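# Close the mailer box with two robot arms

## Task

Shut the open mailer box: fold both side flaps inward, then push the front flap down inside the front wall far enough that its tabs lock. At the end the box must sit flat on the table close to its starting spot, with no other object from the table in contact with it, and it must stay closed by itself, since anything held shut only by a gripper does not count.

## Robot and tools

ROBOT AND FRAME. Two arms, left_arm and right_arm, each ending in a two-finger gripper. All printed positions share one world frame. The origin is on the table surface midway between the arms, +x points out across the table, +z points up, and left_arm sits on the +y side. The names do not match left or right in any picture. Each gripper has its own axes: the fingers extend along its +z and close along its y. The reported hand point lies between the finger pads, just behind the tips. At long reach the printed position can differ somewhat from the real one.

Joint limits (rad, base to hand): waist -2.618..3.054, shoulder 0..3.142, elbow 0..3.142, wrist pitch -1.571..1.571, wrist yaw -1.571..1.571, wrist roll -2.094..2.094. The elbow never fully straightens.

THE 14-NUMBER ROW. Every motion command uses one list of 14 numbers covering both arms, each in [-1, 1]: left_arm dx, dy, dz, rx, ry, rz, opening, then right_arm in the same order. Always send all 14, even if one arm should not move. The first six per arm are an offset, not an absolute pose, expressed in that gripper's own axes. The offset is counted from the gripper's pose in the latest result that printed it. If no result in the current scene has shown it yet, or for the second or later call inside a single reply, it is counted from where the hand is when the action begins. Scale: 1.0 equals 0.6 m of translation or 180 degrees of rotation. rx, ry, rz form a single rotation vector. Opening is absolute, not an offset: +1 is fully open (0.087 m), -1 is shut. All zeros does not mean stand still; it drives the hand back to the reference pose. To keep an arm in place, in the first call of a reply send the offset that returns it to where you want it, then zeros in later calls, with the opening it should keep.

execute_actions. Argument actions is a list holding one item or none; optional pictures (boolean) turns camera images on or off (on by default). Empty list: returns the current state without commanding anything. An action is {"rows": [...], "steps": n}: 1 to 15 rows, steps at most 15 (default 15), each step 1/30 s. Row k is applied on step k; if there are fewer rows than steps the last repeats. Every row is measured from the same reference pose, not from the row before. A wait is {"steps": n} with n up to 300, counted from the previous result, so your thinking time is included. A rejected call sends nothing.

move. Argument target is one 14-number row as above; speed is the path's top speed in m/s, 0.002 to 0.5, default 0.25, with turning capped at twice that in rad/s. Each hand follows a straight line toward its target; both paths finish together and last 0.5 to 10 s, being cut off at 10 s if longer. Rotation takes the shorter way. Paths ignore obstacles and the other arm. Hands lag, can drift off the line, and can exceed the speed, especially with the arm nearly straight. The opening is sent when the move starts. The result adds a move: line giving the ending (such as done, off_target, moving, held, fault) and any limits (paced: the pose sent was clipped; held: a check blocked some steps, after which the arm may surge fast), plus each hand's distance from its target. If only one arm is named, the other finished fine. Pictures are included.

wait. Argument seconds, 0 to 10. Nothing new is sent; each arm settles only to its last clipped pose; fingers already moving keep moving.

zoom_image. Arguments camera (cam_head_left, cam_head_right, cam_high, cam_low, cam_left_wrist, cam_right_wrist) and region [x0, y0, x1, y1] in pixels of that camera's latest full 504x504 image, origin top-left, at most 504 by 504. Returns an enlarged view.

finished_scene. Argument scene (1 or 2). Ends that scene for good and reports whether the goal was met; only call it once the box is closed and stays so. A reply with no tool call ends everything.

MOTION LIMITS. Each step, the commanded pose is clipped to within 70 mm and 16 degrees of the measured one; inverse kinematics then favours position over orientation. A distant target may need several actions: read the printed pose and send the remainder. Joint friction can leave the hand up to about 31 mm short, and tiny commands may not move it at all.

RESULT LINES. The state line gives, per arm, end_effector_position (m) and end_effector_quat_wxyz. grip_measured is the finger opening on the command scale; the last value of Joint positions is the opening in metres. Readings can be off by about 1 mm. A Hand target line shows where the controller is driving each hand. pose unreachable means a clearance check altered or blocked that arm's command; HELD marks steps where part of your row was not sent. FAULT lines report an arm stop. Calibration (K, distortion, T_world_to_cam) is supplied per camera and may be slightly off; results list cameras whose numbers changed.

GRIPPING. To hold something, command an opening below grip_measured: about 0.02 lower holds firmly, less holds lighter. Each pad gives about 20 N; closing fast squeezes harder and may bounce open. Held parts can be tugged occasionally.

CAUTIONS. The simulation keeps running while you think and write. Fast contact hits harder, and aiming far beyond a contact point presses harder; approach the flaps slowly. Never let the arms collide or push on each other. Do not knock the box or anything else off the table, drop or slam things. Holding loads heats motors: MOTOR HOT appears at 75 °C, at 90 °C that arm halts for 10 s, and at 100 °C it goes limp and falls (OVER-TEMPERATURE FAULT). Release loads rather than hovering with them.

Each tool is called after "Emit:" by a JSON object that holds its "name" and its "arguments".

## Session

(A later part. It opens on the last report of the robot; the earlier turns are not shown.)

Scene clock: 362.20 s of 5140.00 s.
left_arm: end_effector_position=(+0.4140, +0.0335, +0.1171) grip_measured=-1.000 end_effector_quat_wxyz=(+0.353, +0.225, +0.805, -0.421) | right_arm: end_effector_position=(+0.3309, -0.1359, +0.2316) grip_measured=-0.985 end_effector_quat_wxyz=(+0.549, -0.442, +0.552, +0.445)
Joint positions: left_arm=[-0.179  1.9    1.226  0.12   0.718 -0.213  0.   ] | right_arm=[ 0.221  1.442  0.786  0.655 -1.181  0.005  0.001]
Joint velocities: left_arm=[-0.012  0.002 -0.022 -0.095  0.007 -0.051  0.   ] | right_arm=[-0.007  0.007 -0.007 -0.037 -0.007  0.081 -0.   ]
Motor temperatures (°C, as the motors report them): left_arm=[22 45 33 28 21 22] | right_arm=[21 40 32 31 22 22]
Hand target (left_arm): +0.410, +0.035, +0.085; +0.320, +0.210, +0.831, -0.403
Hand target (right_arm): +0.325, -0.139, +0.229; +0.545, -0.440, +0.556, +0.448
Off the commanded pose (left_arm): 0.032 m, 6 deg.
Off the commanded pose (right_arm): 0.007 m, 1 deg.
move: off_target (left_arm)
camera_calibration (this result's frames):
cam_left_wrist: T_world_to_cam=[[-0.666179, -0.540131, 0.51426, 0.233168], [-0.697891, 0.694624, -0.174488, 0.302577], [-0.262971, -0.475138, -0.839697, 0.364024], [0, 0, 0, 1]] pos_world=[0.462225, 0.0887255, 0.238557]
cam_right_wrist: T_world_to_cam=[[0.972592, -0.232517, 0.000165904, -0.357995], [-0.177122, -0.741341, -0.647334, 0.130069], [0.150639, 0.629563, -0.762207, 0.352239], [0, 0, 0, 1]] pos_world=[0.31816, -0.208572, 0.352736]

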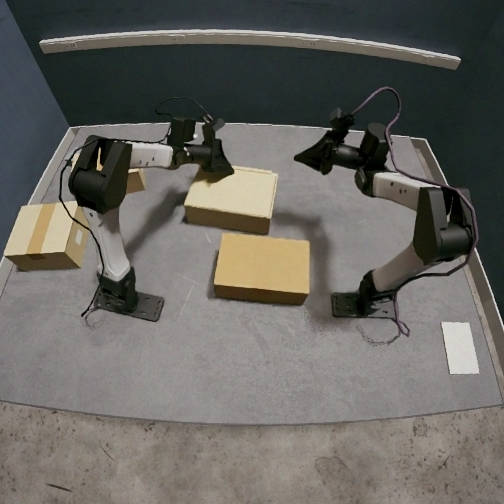

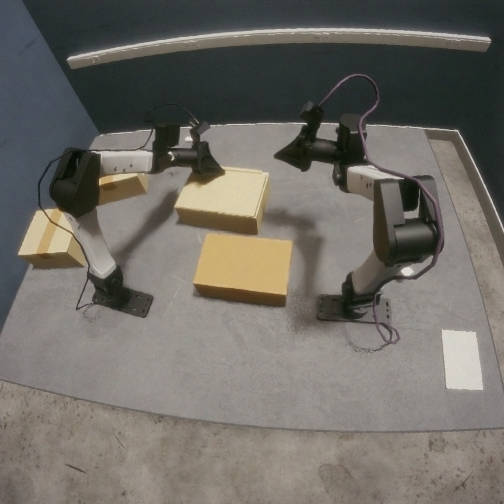

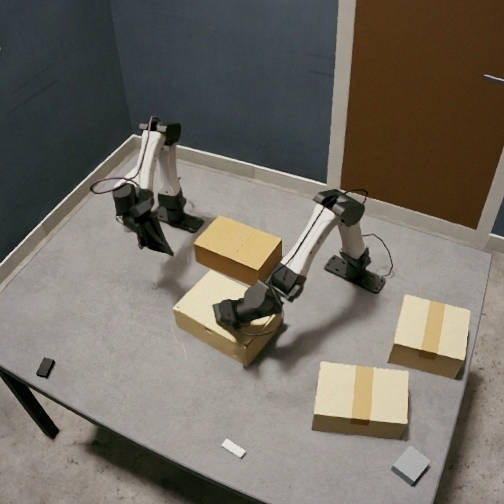

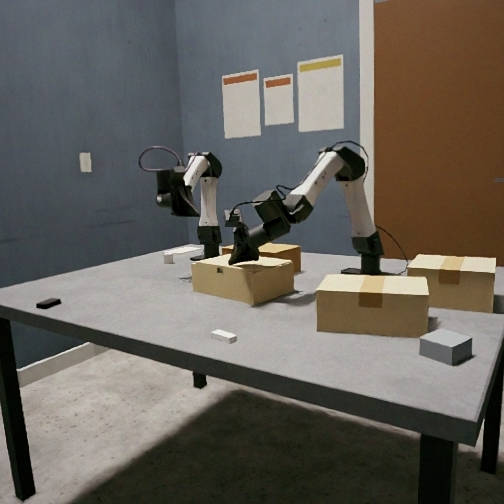

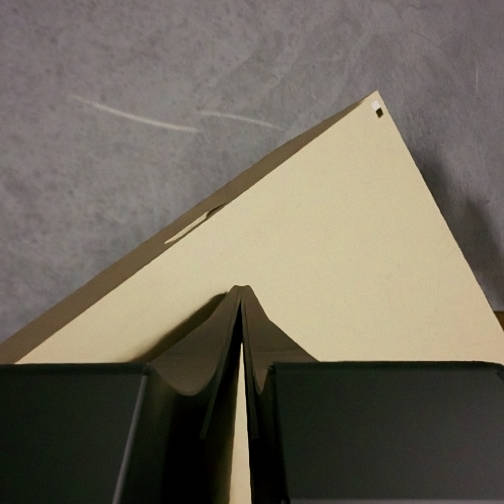

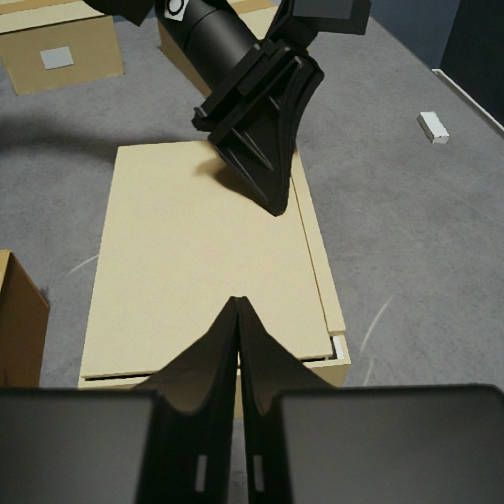

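Emit:
{"name": "move", "arguments": {"target": [-0.038,-0.026,-0.02,0,0,0,-1, 0,0,0,0,0,0,-1], "speed": 0.1}}

Emit:
{"name": "move", "arguments": {"target": [0.138,-0.115,-0.114,0,0,0,-1, 0,0,0,0,0,0,-1], "speed": 0.15}}

Emit:
{"name": "move", "arguments": {"target": [0.075,0.052,0.04,0,0,0,-1, 0,0,0,0,0,0,-1], "speed": 0.05}}

Emit:
{"name": "move", "arguments": {"target": [0.034,-0.006,0.069,0,0,0,-1, 0,0,0,0,0,0,-1], "speed": 0.04}}

Scene clock: 366.10 s of 5140.00 s.
left_arm: end_effector_position=(+0.4153, +0.0327, +0.1475) grip_measured=-1.000 end_effector_quat_wxyz=(+0.360, +0.227, +0.800, -0.423) | right_arm: end_effector_position=(+0.3304, -0.1358, +0.2311) grip_measured=-0.985 end_effector_quat_wxyz=(+0.548, -0.442, +0.553, +0.446)
Joint positions: left_arm=[-0.179  1.858  1.286  0.037  0.72  -0.215  0.   ] | right_arm=[ 0.221  1.442  0.786  0.651 -1.183  0.005  0.001]
Joint velocities: left_arm=[ 0.007  0.002 -0.002 -0.037 -0.007  0.081  0.   ] | right_arm=[ 0.022  0.027  0.007 -0.051 -0.066  0.007 -0.   ]
Motor temperatures (°C, as the motors report them): left_arm=[22 44 33 28 21 22] | right_arm=[21 39 32 31 22 22]
Hand target (left_arm): +0.414, +0.034, +0.147; +0.353, +0.225, +0.804, -0.421
Hand target (right_arm): +0.331, -0.136, +0.232; +0.549, -0.442, +0.552, +0.445
Off the commanded pose (left_arm): 0.002 m, 1 deg.
Off the commanded pose (right_arm): 0.001 m, 0 deg.
move: done
camera_calibration (this result's frames):
cam_left_wrist: T_world_to_cam=[[-0.674836, -0.535375, 0.507908, 0.222315], [-0.694348, 0.693753, -0.19128, 0.310316], [-0.249956, -0.481747, -0.839906, 0.384368], [0, 0, 0, 1]] pos_world=[0.461568, 0.0889072, 0.269274]
cam_right_wrist: T_world_to_cam=[[0.973029, -0.230663, -0.00298594, -0.356692], [-0.177894, -0.742064, -0.646293, 0.129624], [0.14686, 0.629393, -0.763084, 0.353343], [0, 0, 0, 1]] pos_world=[0.318239, -0.208478, 0.352341]

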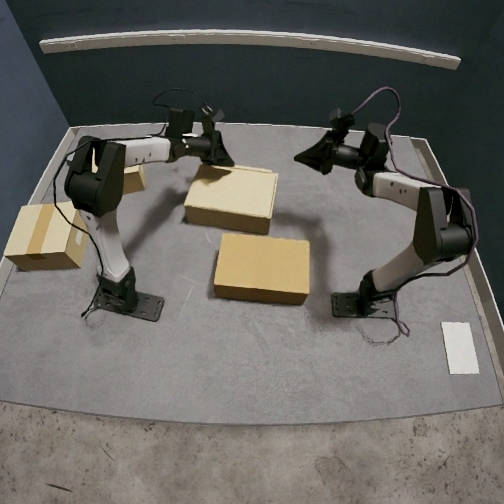

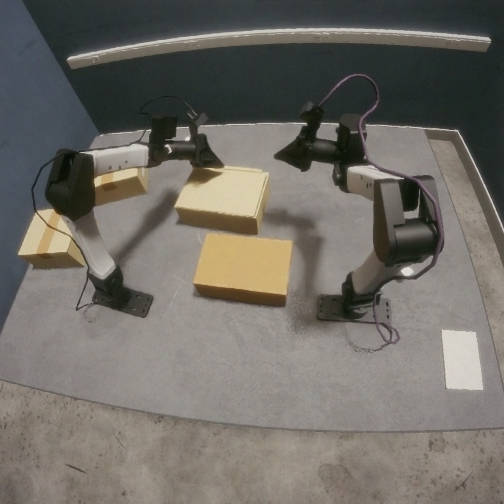

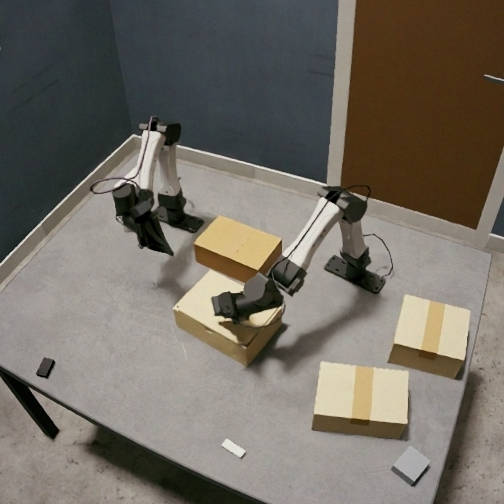

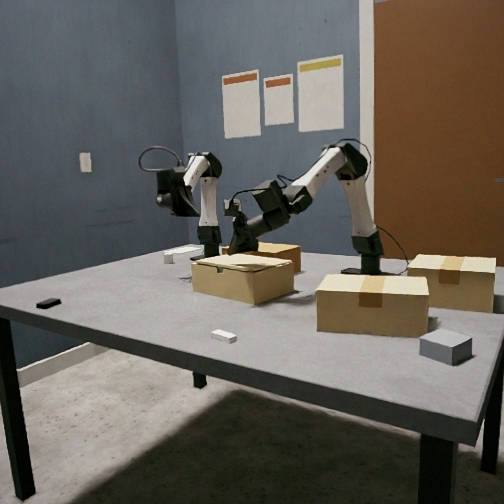

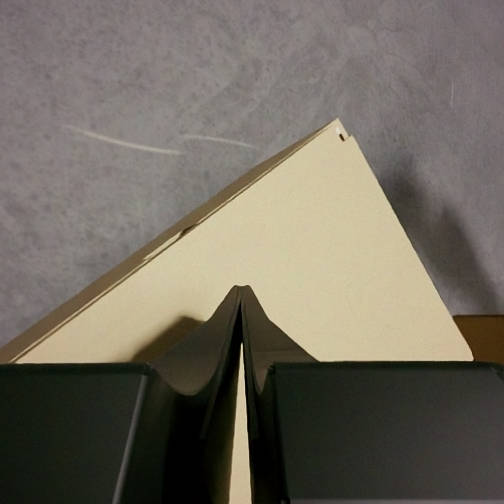

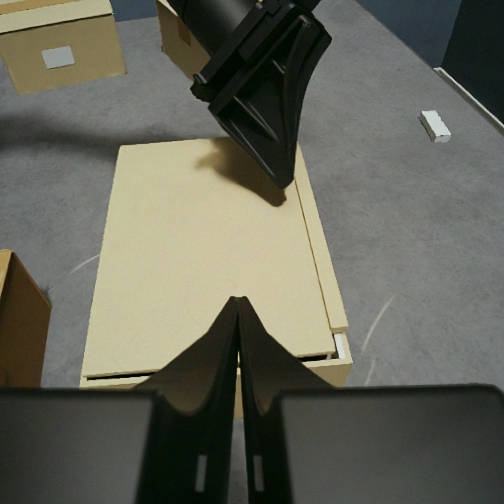

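Scene clock: 367.30 s of 5140.00 s.
left_arm: end_effector_position=(+0.2955, +0.0555, +0.1565) grip_measured=-1.000 end_effector_quat_wxyz=(+0.368, +0.231, +0.794, -0.425) | right_arm: end_effector_position=(+0.3304, -0.1358, +0.2311) grip_measured=-0.985 end_effector_quat_wxyz=(+0.548, -0.442, +0.553, +0.446)
Joint positions: left_arm=[-0.247  1.391  0.808  0.095  0.665 -0.258  0.   ] | right_arm=[ 0.221  1.442  0.786  0.651 -1.183  0.005  0.001]
Joint velocities: left_arm=[ 0.002 -0.007  0.007  0.022 -0.081 -0.022  0.   ] | right_arm=[ 0.022 -0.012  0.007  0.007  0.007  0.051  0.   ]
Motor temperatures (°C, as the motors report them): left_arm=[22 44 33 28 21 22] | right_arm=[21 39 32 31 22 22]
Hand target (left_arm): +0.290, +0.056, +0.149; +0.360, +0.227, +0.800, -0.423
Hand target (right_arm): +0.330, -0.136, +0.231; +0.548, -0.442, +0.553, +0.446
Off the commanded pose (left_arm): 0.012 m, 1 deg.
Off the commanded pose (right_arm): 0.000 m, 0 deg.
move: off_target (left_arm)
camera_calibration (this result's frames):
cam_left_wrist: T_world_to_cam=[[-0.686319, -0.527793, 0.500401, 0.153246], [-0.687658, 0.694955, -0.210152, 0.21396], [-0.23684, -0.488336, -0.839902, 0.369391], [0, 0, 0, 1]] pos_world=[0.339794, 0.112576, 0.278532]
cam_right_wrist: T_world_to_cam=[[0.973029, -0.230663, -0.00298594, -0.356692], [-0.177894, -0.742064, -0.646293, 0.129624], [0.14686, 0.629393, -0.763084, 0.353343], [0, 0, 0, 1]] pos_world=[0.318239, -0.208478, 0.352341]

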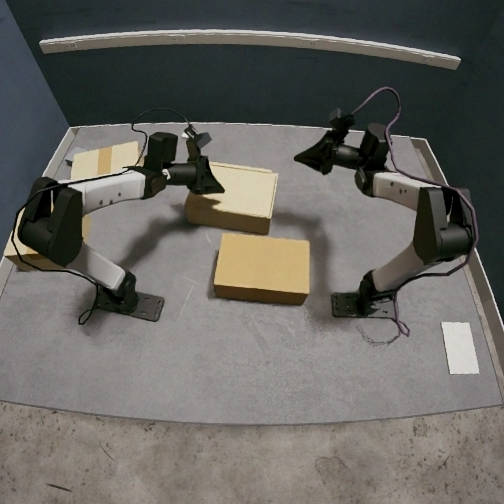

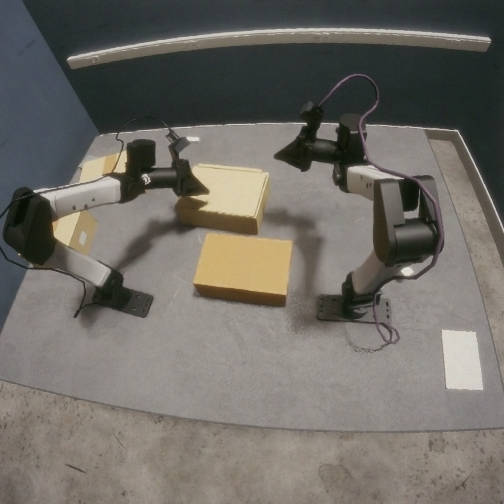

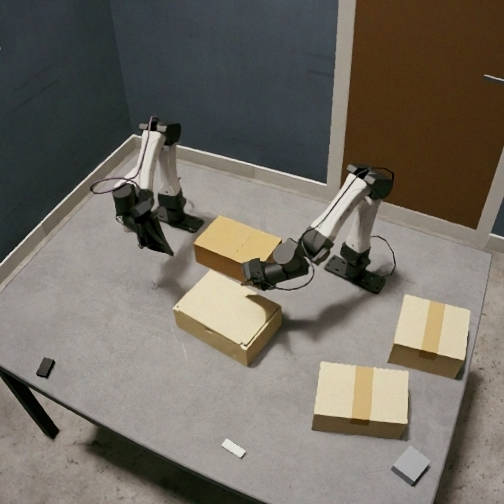

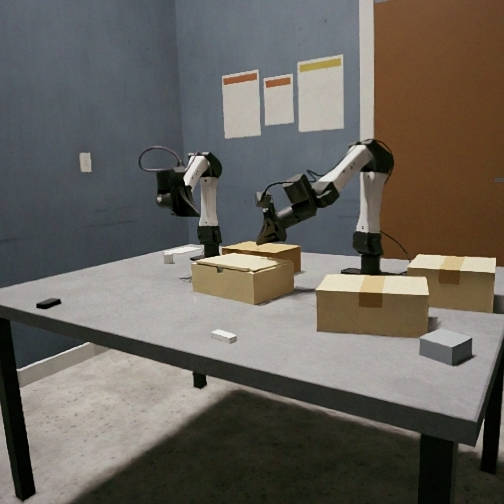

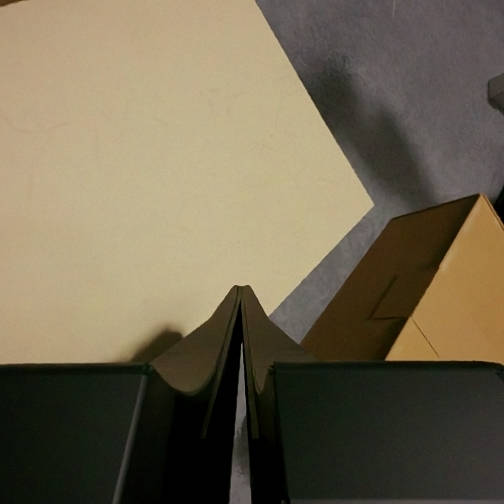

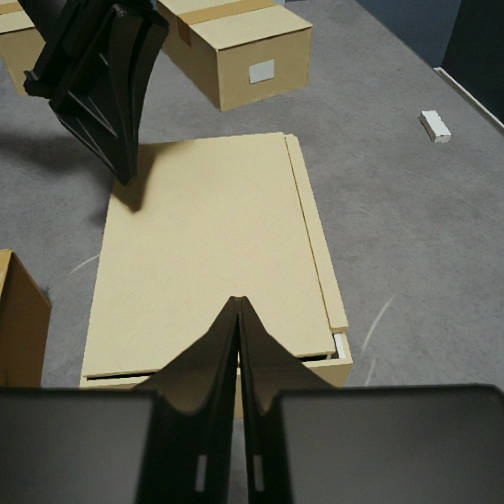

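Scene clock: 368.87 s of 5140.00 s.
left_arm: end_effector_position=(+0.3036, +0.0509, +0.1165) grip_measured=-1.000 end_effector_quat_wxyz=(+0.388, +0.240, +0.779, -0.430) | right_arm: end_effector_position=(+0.3304, -0.1358, +0.2311) grip_measured=-0.985 end_effector_quat_wxyz=(+0.548, -0.442, +0.553, +0.446)
Joint positions: left_arm=[-0.247  1.503  0.684  0.386  0.672 -0.258  0.   ] | right_arm=[ 0.221  1.442  0.786  0.651 -1.183  0.005  0.001]
Joint velocities: left_arm=[-0.017  0.017 -0.037  0.037 -0.066 -0.051  0.   ] | right_arm=[-0.017  0.002  0.012 -0.081  0.037 -0.022 -0.   ]
Motor temperatures (°C, as the motors report them): left_arm=[22 44 33 28 21 22] | right_arm=[21 39 33 31 22 22]
Hand target (left_arm): +0.297, +0.054, +0.097; +0.367, +0.232, +0.794, -0.425
Hand target (right_arm): +0.330, -0.136, +0.231; +0.548, -0.442, +0.553, +0.446
Off the commanded pose (left_arm): 0.021 m, 3 deg.
Off the commanded pose (right_arm): 0.000 m, 0 deg.
move: off_target (left_arm)
camera_calibration (this result's frames):
cam_left_wrist: T_world_to_cam=[[-0.71354, -0.511274, 0.479019, 0.186319], [-0.671834, 0.693267, -0.260806, 0.215526], [-0.198745, -0.507917, -0.838165, 0.324779], [0, 0, 0, 1]] pos_world=[0.342291, 0.110804, 0.239178]
cam_right_wrist: T_world_to_cam=[[0.973029, -0.230663, -0.00298594, -0.356692], [-0.177894, -0.742064, -0.646293, 0.129624], [0.14686, 0.629393, -0.763084, 0.353343], [0, 0, 0, 1]] pos_world=[0.318239, -0.208478, 0.352341]

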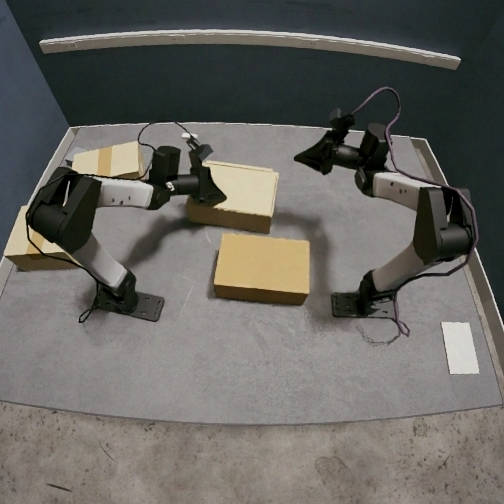

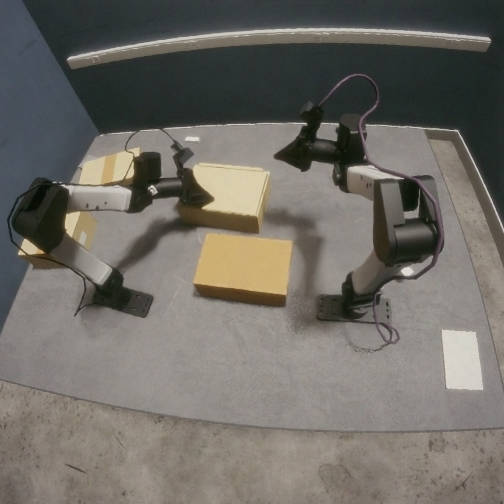

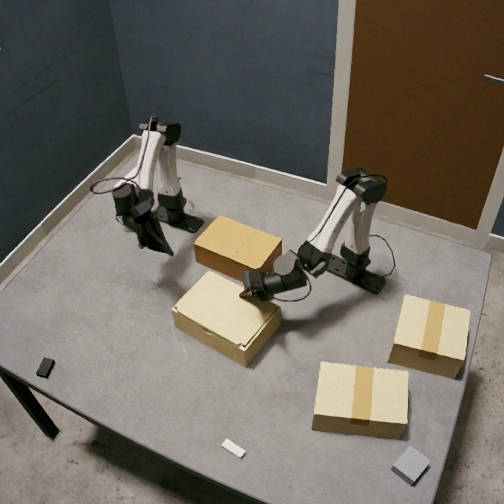

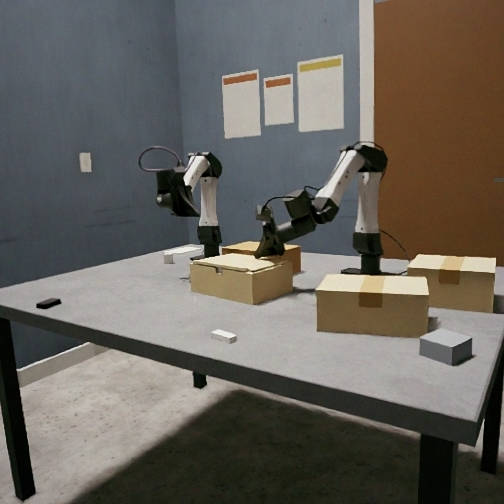

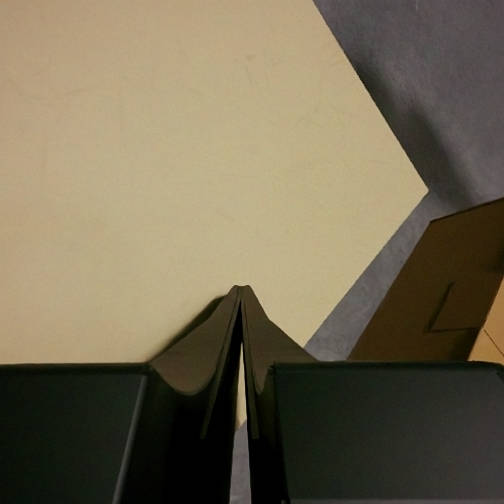

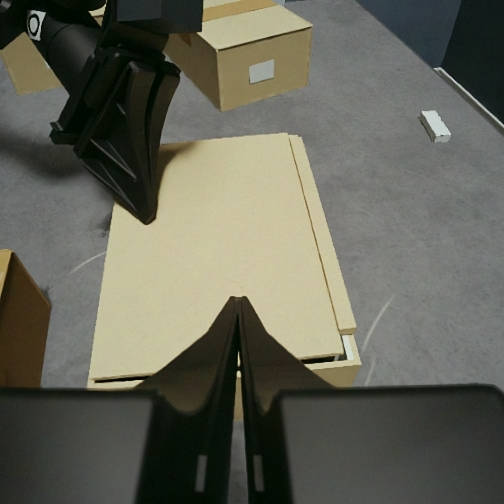

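Scene clock: 370.33 s of 5140.00 s.
left_arm: end_effector_position=(+0.3102, +0.0133, +0.1153) grip_measured=-1.000 end_effector_quat_wxyz=(+0.422, +0.249, +0.750, -0.444) | right_arm: end_effector_position=(+0.3304, -0.1358, +0.2311) grip_measured=-0.985 end_effector_quat_wxyz=(+0.548, -0.442, +0.553, +0.446)
Joint positions: left_arm=[-0.344  1.614  0.684  0.623  0.597 -0.314  0.   ] | right_arm=[ 0.221  1.442  0.786  0.651 -1.183  0.005  0.001]
Joint velocities: left_arm=[-0.012  0.007 -0.007 -0.051 -0.037 -0.022  0.   ] | right_arm=[-0.017 -0.002  0.007 -0.007  0.037  0.007  0.001]
Motor temperatures (°C, as the motors report them): left_arm=[22 43 33 28 21 22] | right_arm=[21 38 33 31 22 22]
Hand target (left_arm): +0.304, +0.015, +0.089; +0.388, +0.239, +0.778, -0.431
Hand target (right_arm): +0.330, -0.136, +0.231; +0.548, -0.442, +0.553, +0.446
Off the commanded pose (left_arm): 0.028 m, 5 deg.
Off the commanded pose (right_arm): 0.000 m, 0 deg.
move: off_target (left_arm)
camera_calibration (this result's frames):
cam_left_wrist: T_world_to_cam=[[-0.754696, -0.47736, 0.450068, 0.188065], [-0.640771, 0.683612, -0.349409, 0.24645], [-0.140878, -0.552088, -0.821798, 0.286675], [0, 0, 0, 1]] pos_world=[0.340236, 0.0795681, 0.237059]
cam_right_wrist: T_world_to_cam=[[0.973029, -0.230663, -0.00298594, -0.356692], [-0.177894, -0.742064, -0.646293, 0.129624], [0.14686, 0.629393, -0.763084, 0.353343], [0, 0, 0, 1]] pos_world=[0.318239, -0.208478, 0.352341]

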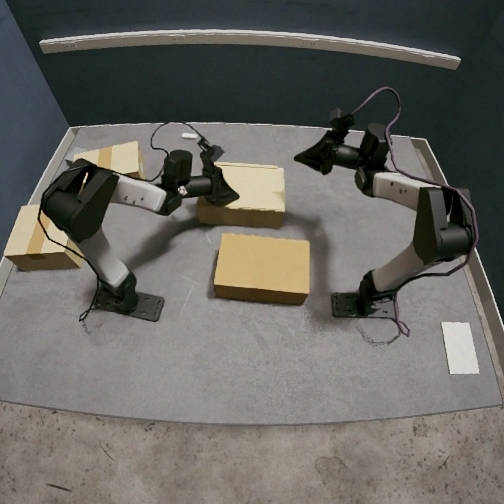

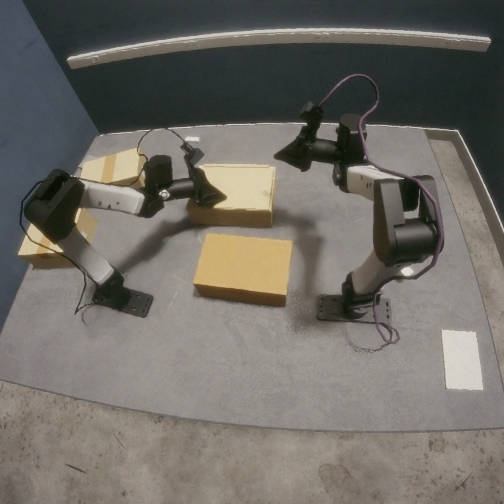

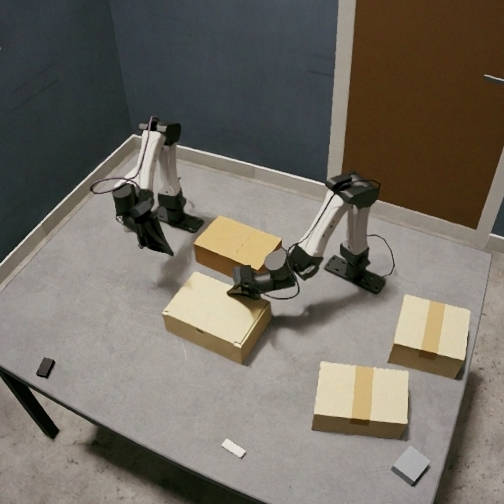

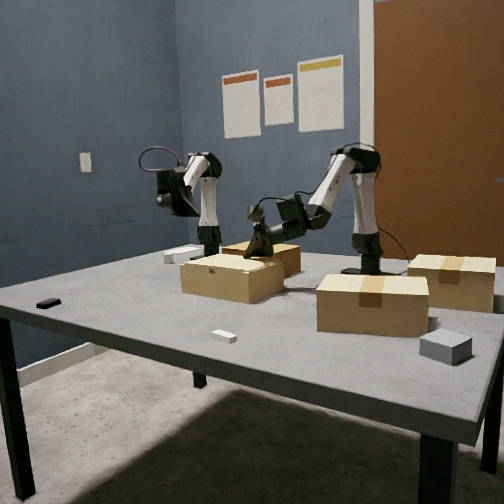

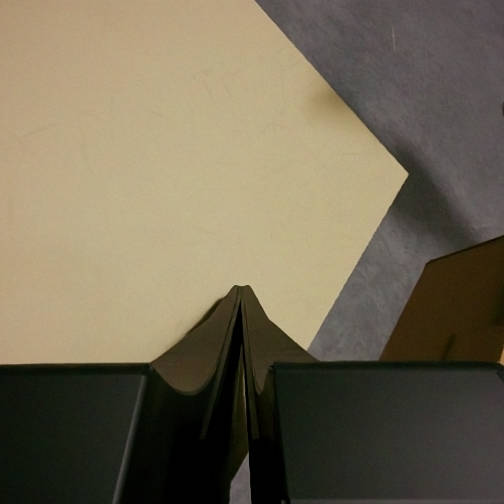

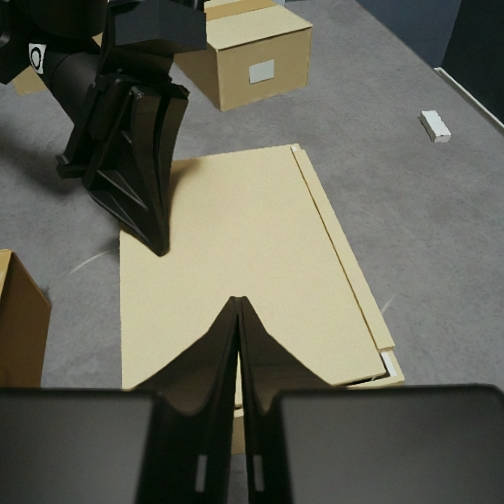

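Close enough. Lift off.

Emit:
{"name": "move", "arguments": {"target": [-0.12,-0.065,-0.035,0,0,0,-1, 0,0,0,0,0,0,-1], "speed": 0.12}}

Scene clock: 373.10 s of 5140.00 s.
left_arm: end_effector_position=(+0.3111, +0.0127, +0.2004) grip_measured=-1.000 end_effector_quat_wxyz=(+0.428, +0.250, +0.745, -0.446) | right_arm: end_effector_position=(+0.3304, -0.1358, +0.2311) grip_measured=-0.985 end_effector_quat_wxyz=(+0.548, -0.442, +0.553, +0.446)
Joint positions: left_arm=[-0.344  1.438  0.889  0.26   0.597 -0.316  0.   ] | right_arm=[ 0.221  1.442  0.786  0.651 -1.183  0.005  0.001]
Joint velocities: left_arm=[ 0.012  0.022 -0.002  0.066 -0.007  0.037  0.   ] | right_arm=[-0.017 -0.007  0.002  0.007 -0.037 -0.007 -0.   ]
Motor temperatures (°C, as the motors report them): left_arm=[22 43 34 29 21 22] | right_arm=[21 38 33 31 22 22]
Hand target (left_arm): +0.311, +0.013, +0.201; +0.422, +0.249, +0.750, -0.444
Hand target (right_arm): +0.330, -0.136, +0.231; +0.548, -0.442, +0.553, +0.446
Off the commanded pose (left_arm): 0.002 m, 1 deg.
Off the commanded pose (right_arm): 0.000 m, 0 deg.
move: done
camera_calibration (this result's frames):
cam_left_wrist: T_world_to_cam=[[-0.760566, -0.473511, 0.444215, 0.153106], [-0.636224, 0.679965, -0.364509, 0.278818], [-0.129452, -0.559853, -0.818417, 0.352303], [0, 0, 0, 1]] pos_world=[0.339444, 0.080149, 0.32195]
cam_right_wrist: T_world_to_cam=[[0.973029, -0.230663, -0.00298594, -0.356692], [-0.177894, -0.742064, -0.646293, 0.129624], [0.14686, 0.629393, -0.763084, 0.353343], [0, 0, 0, 1]] pos_world=[0.318239, -0.208478, 0.352341]

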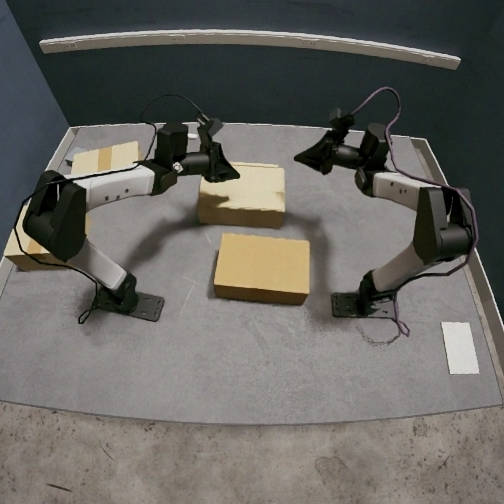

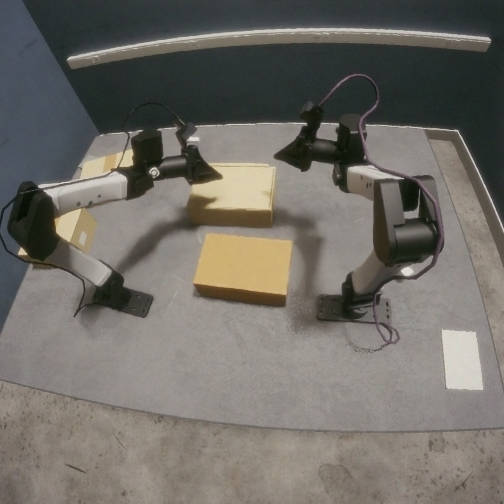

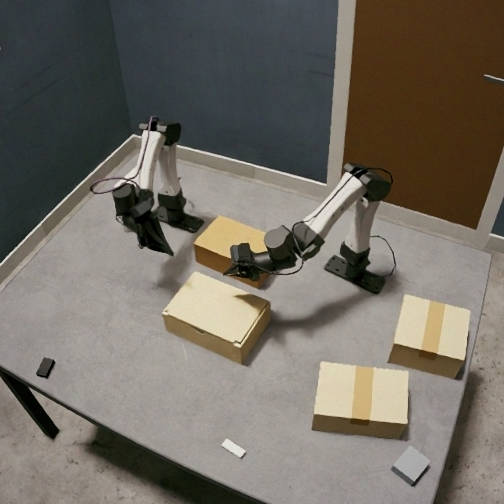

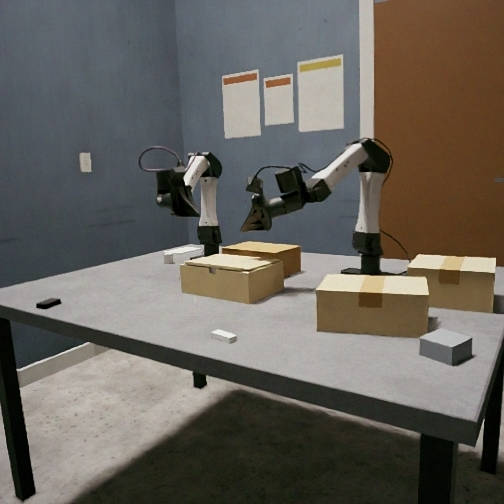

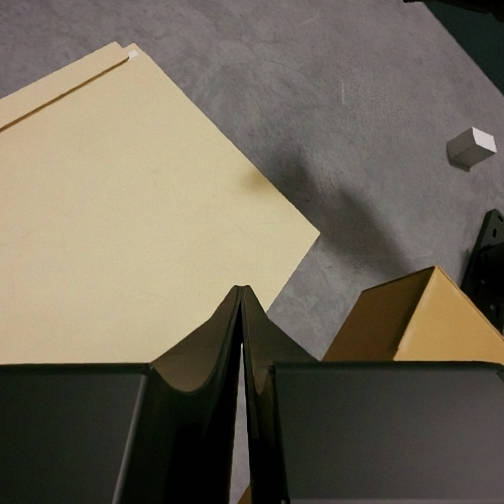

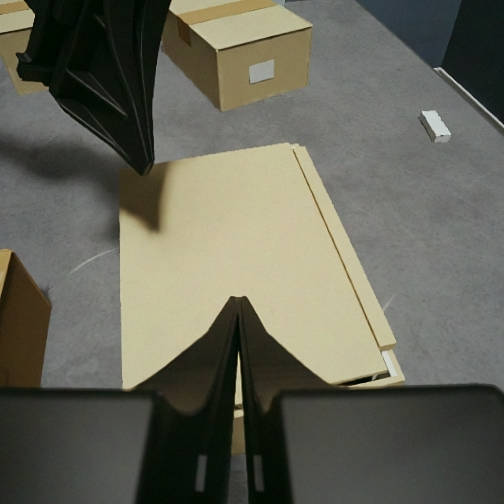

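Emit:
{"name": "finished_scene", "arguments": {"scene": 2}}

The scene is finished: the task was done.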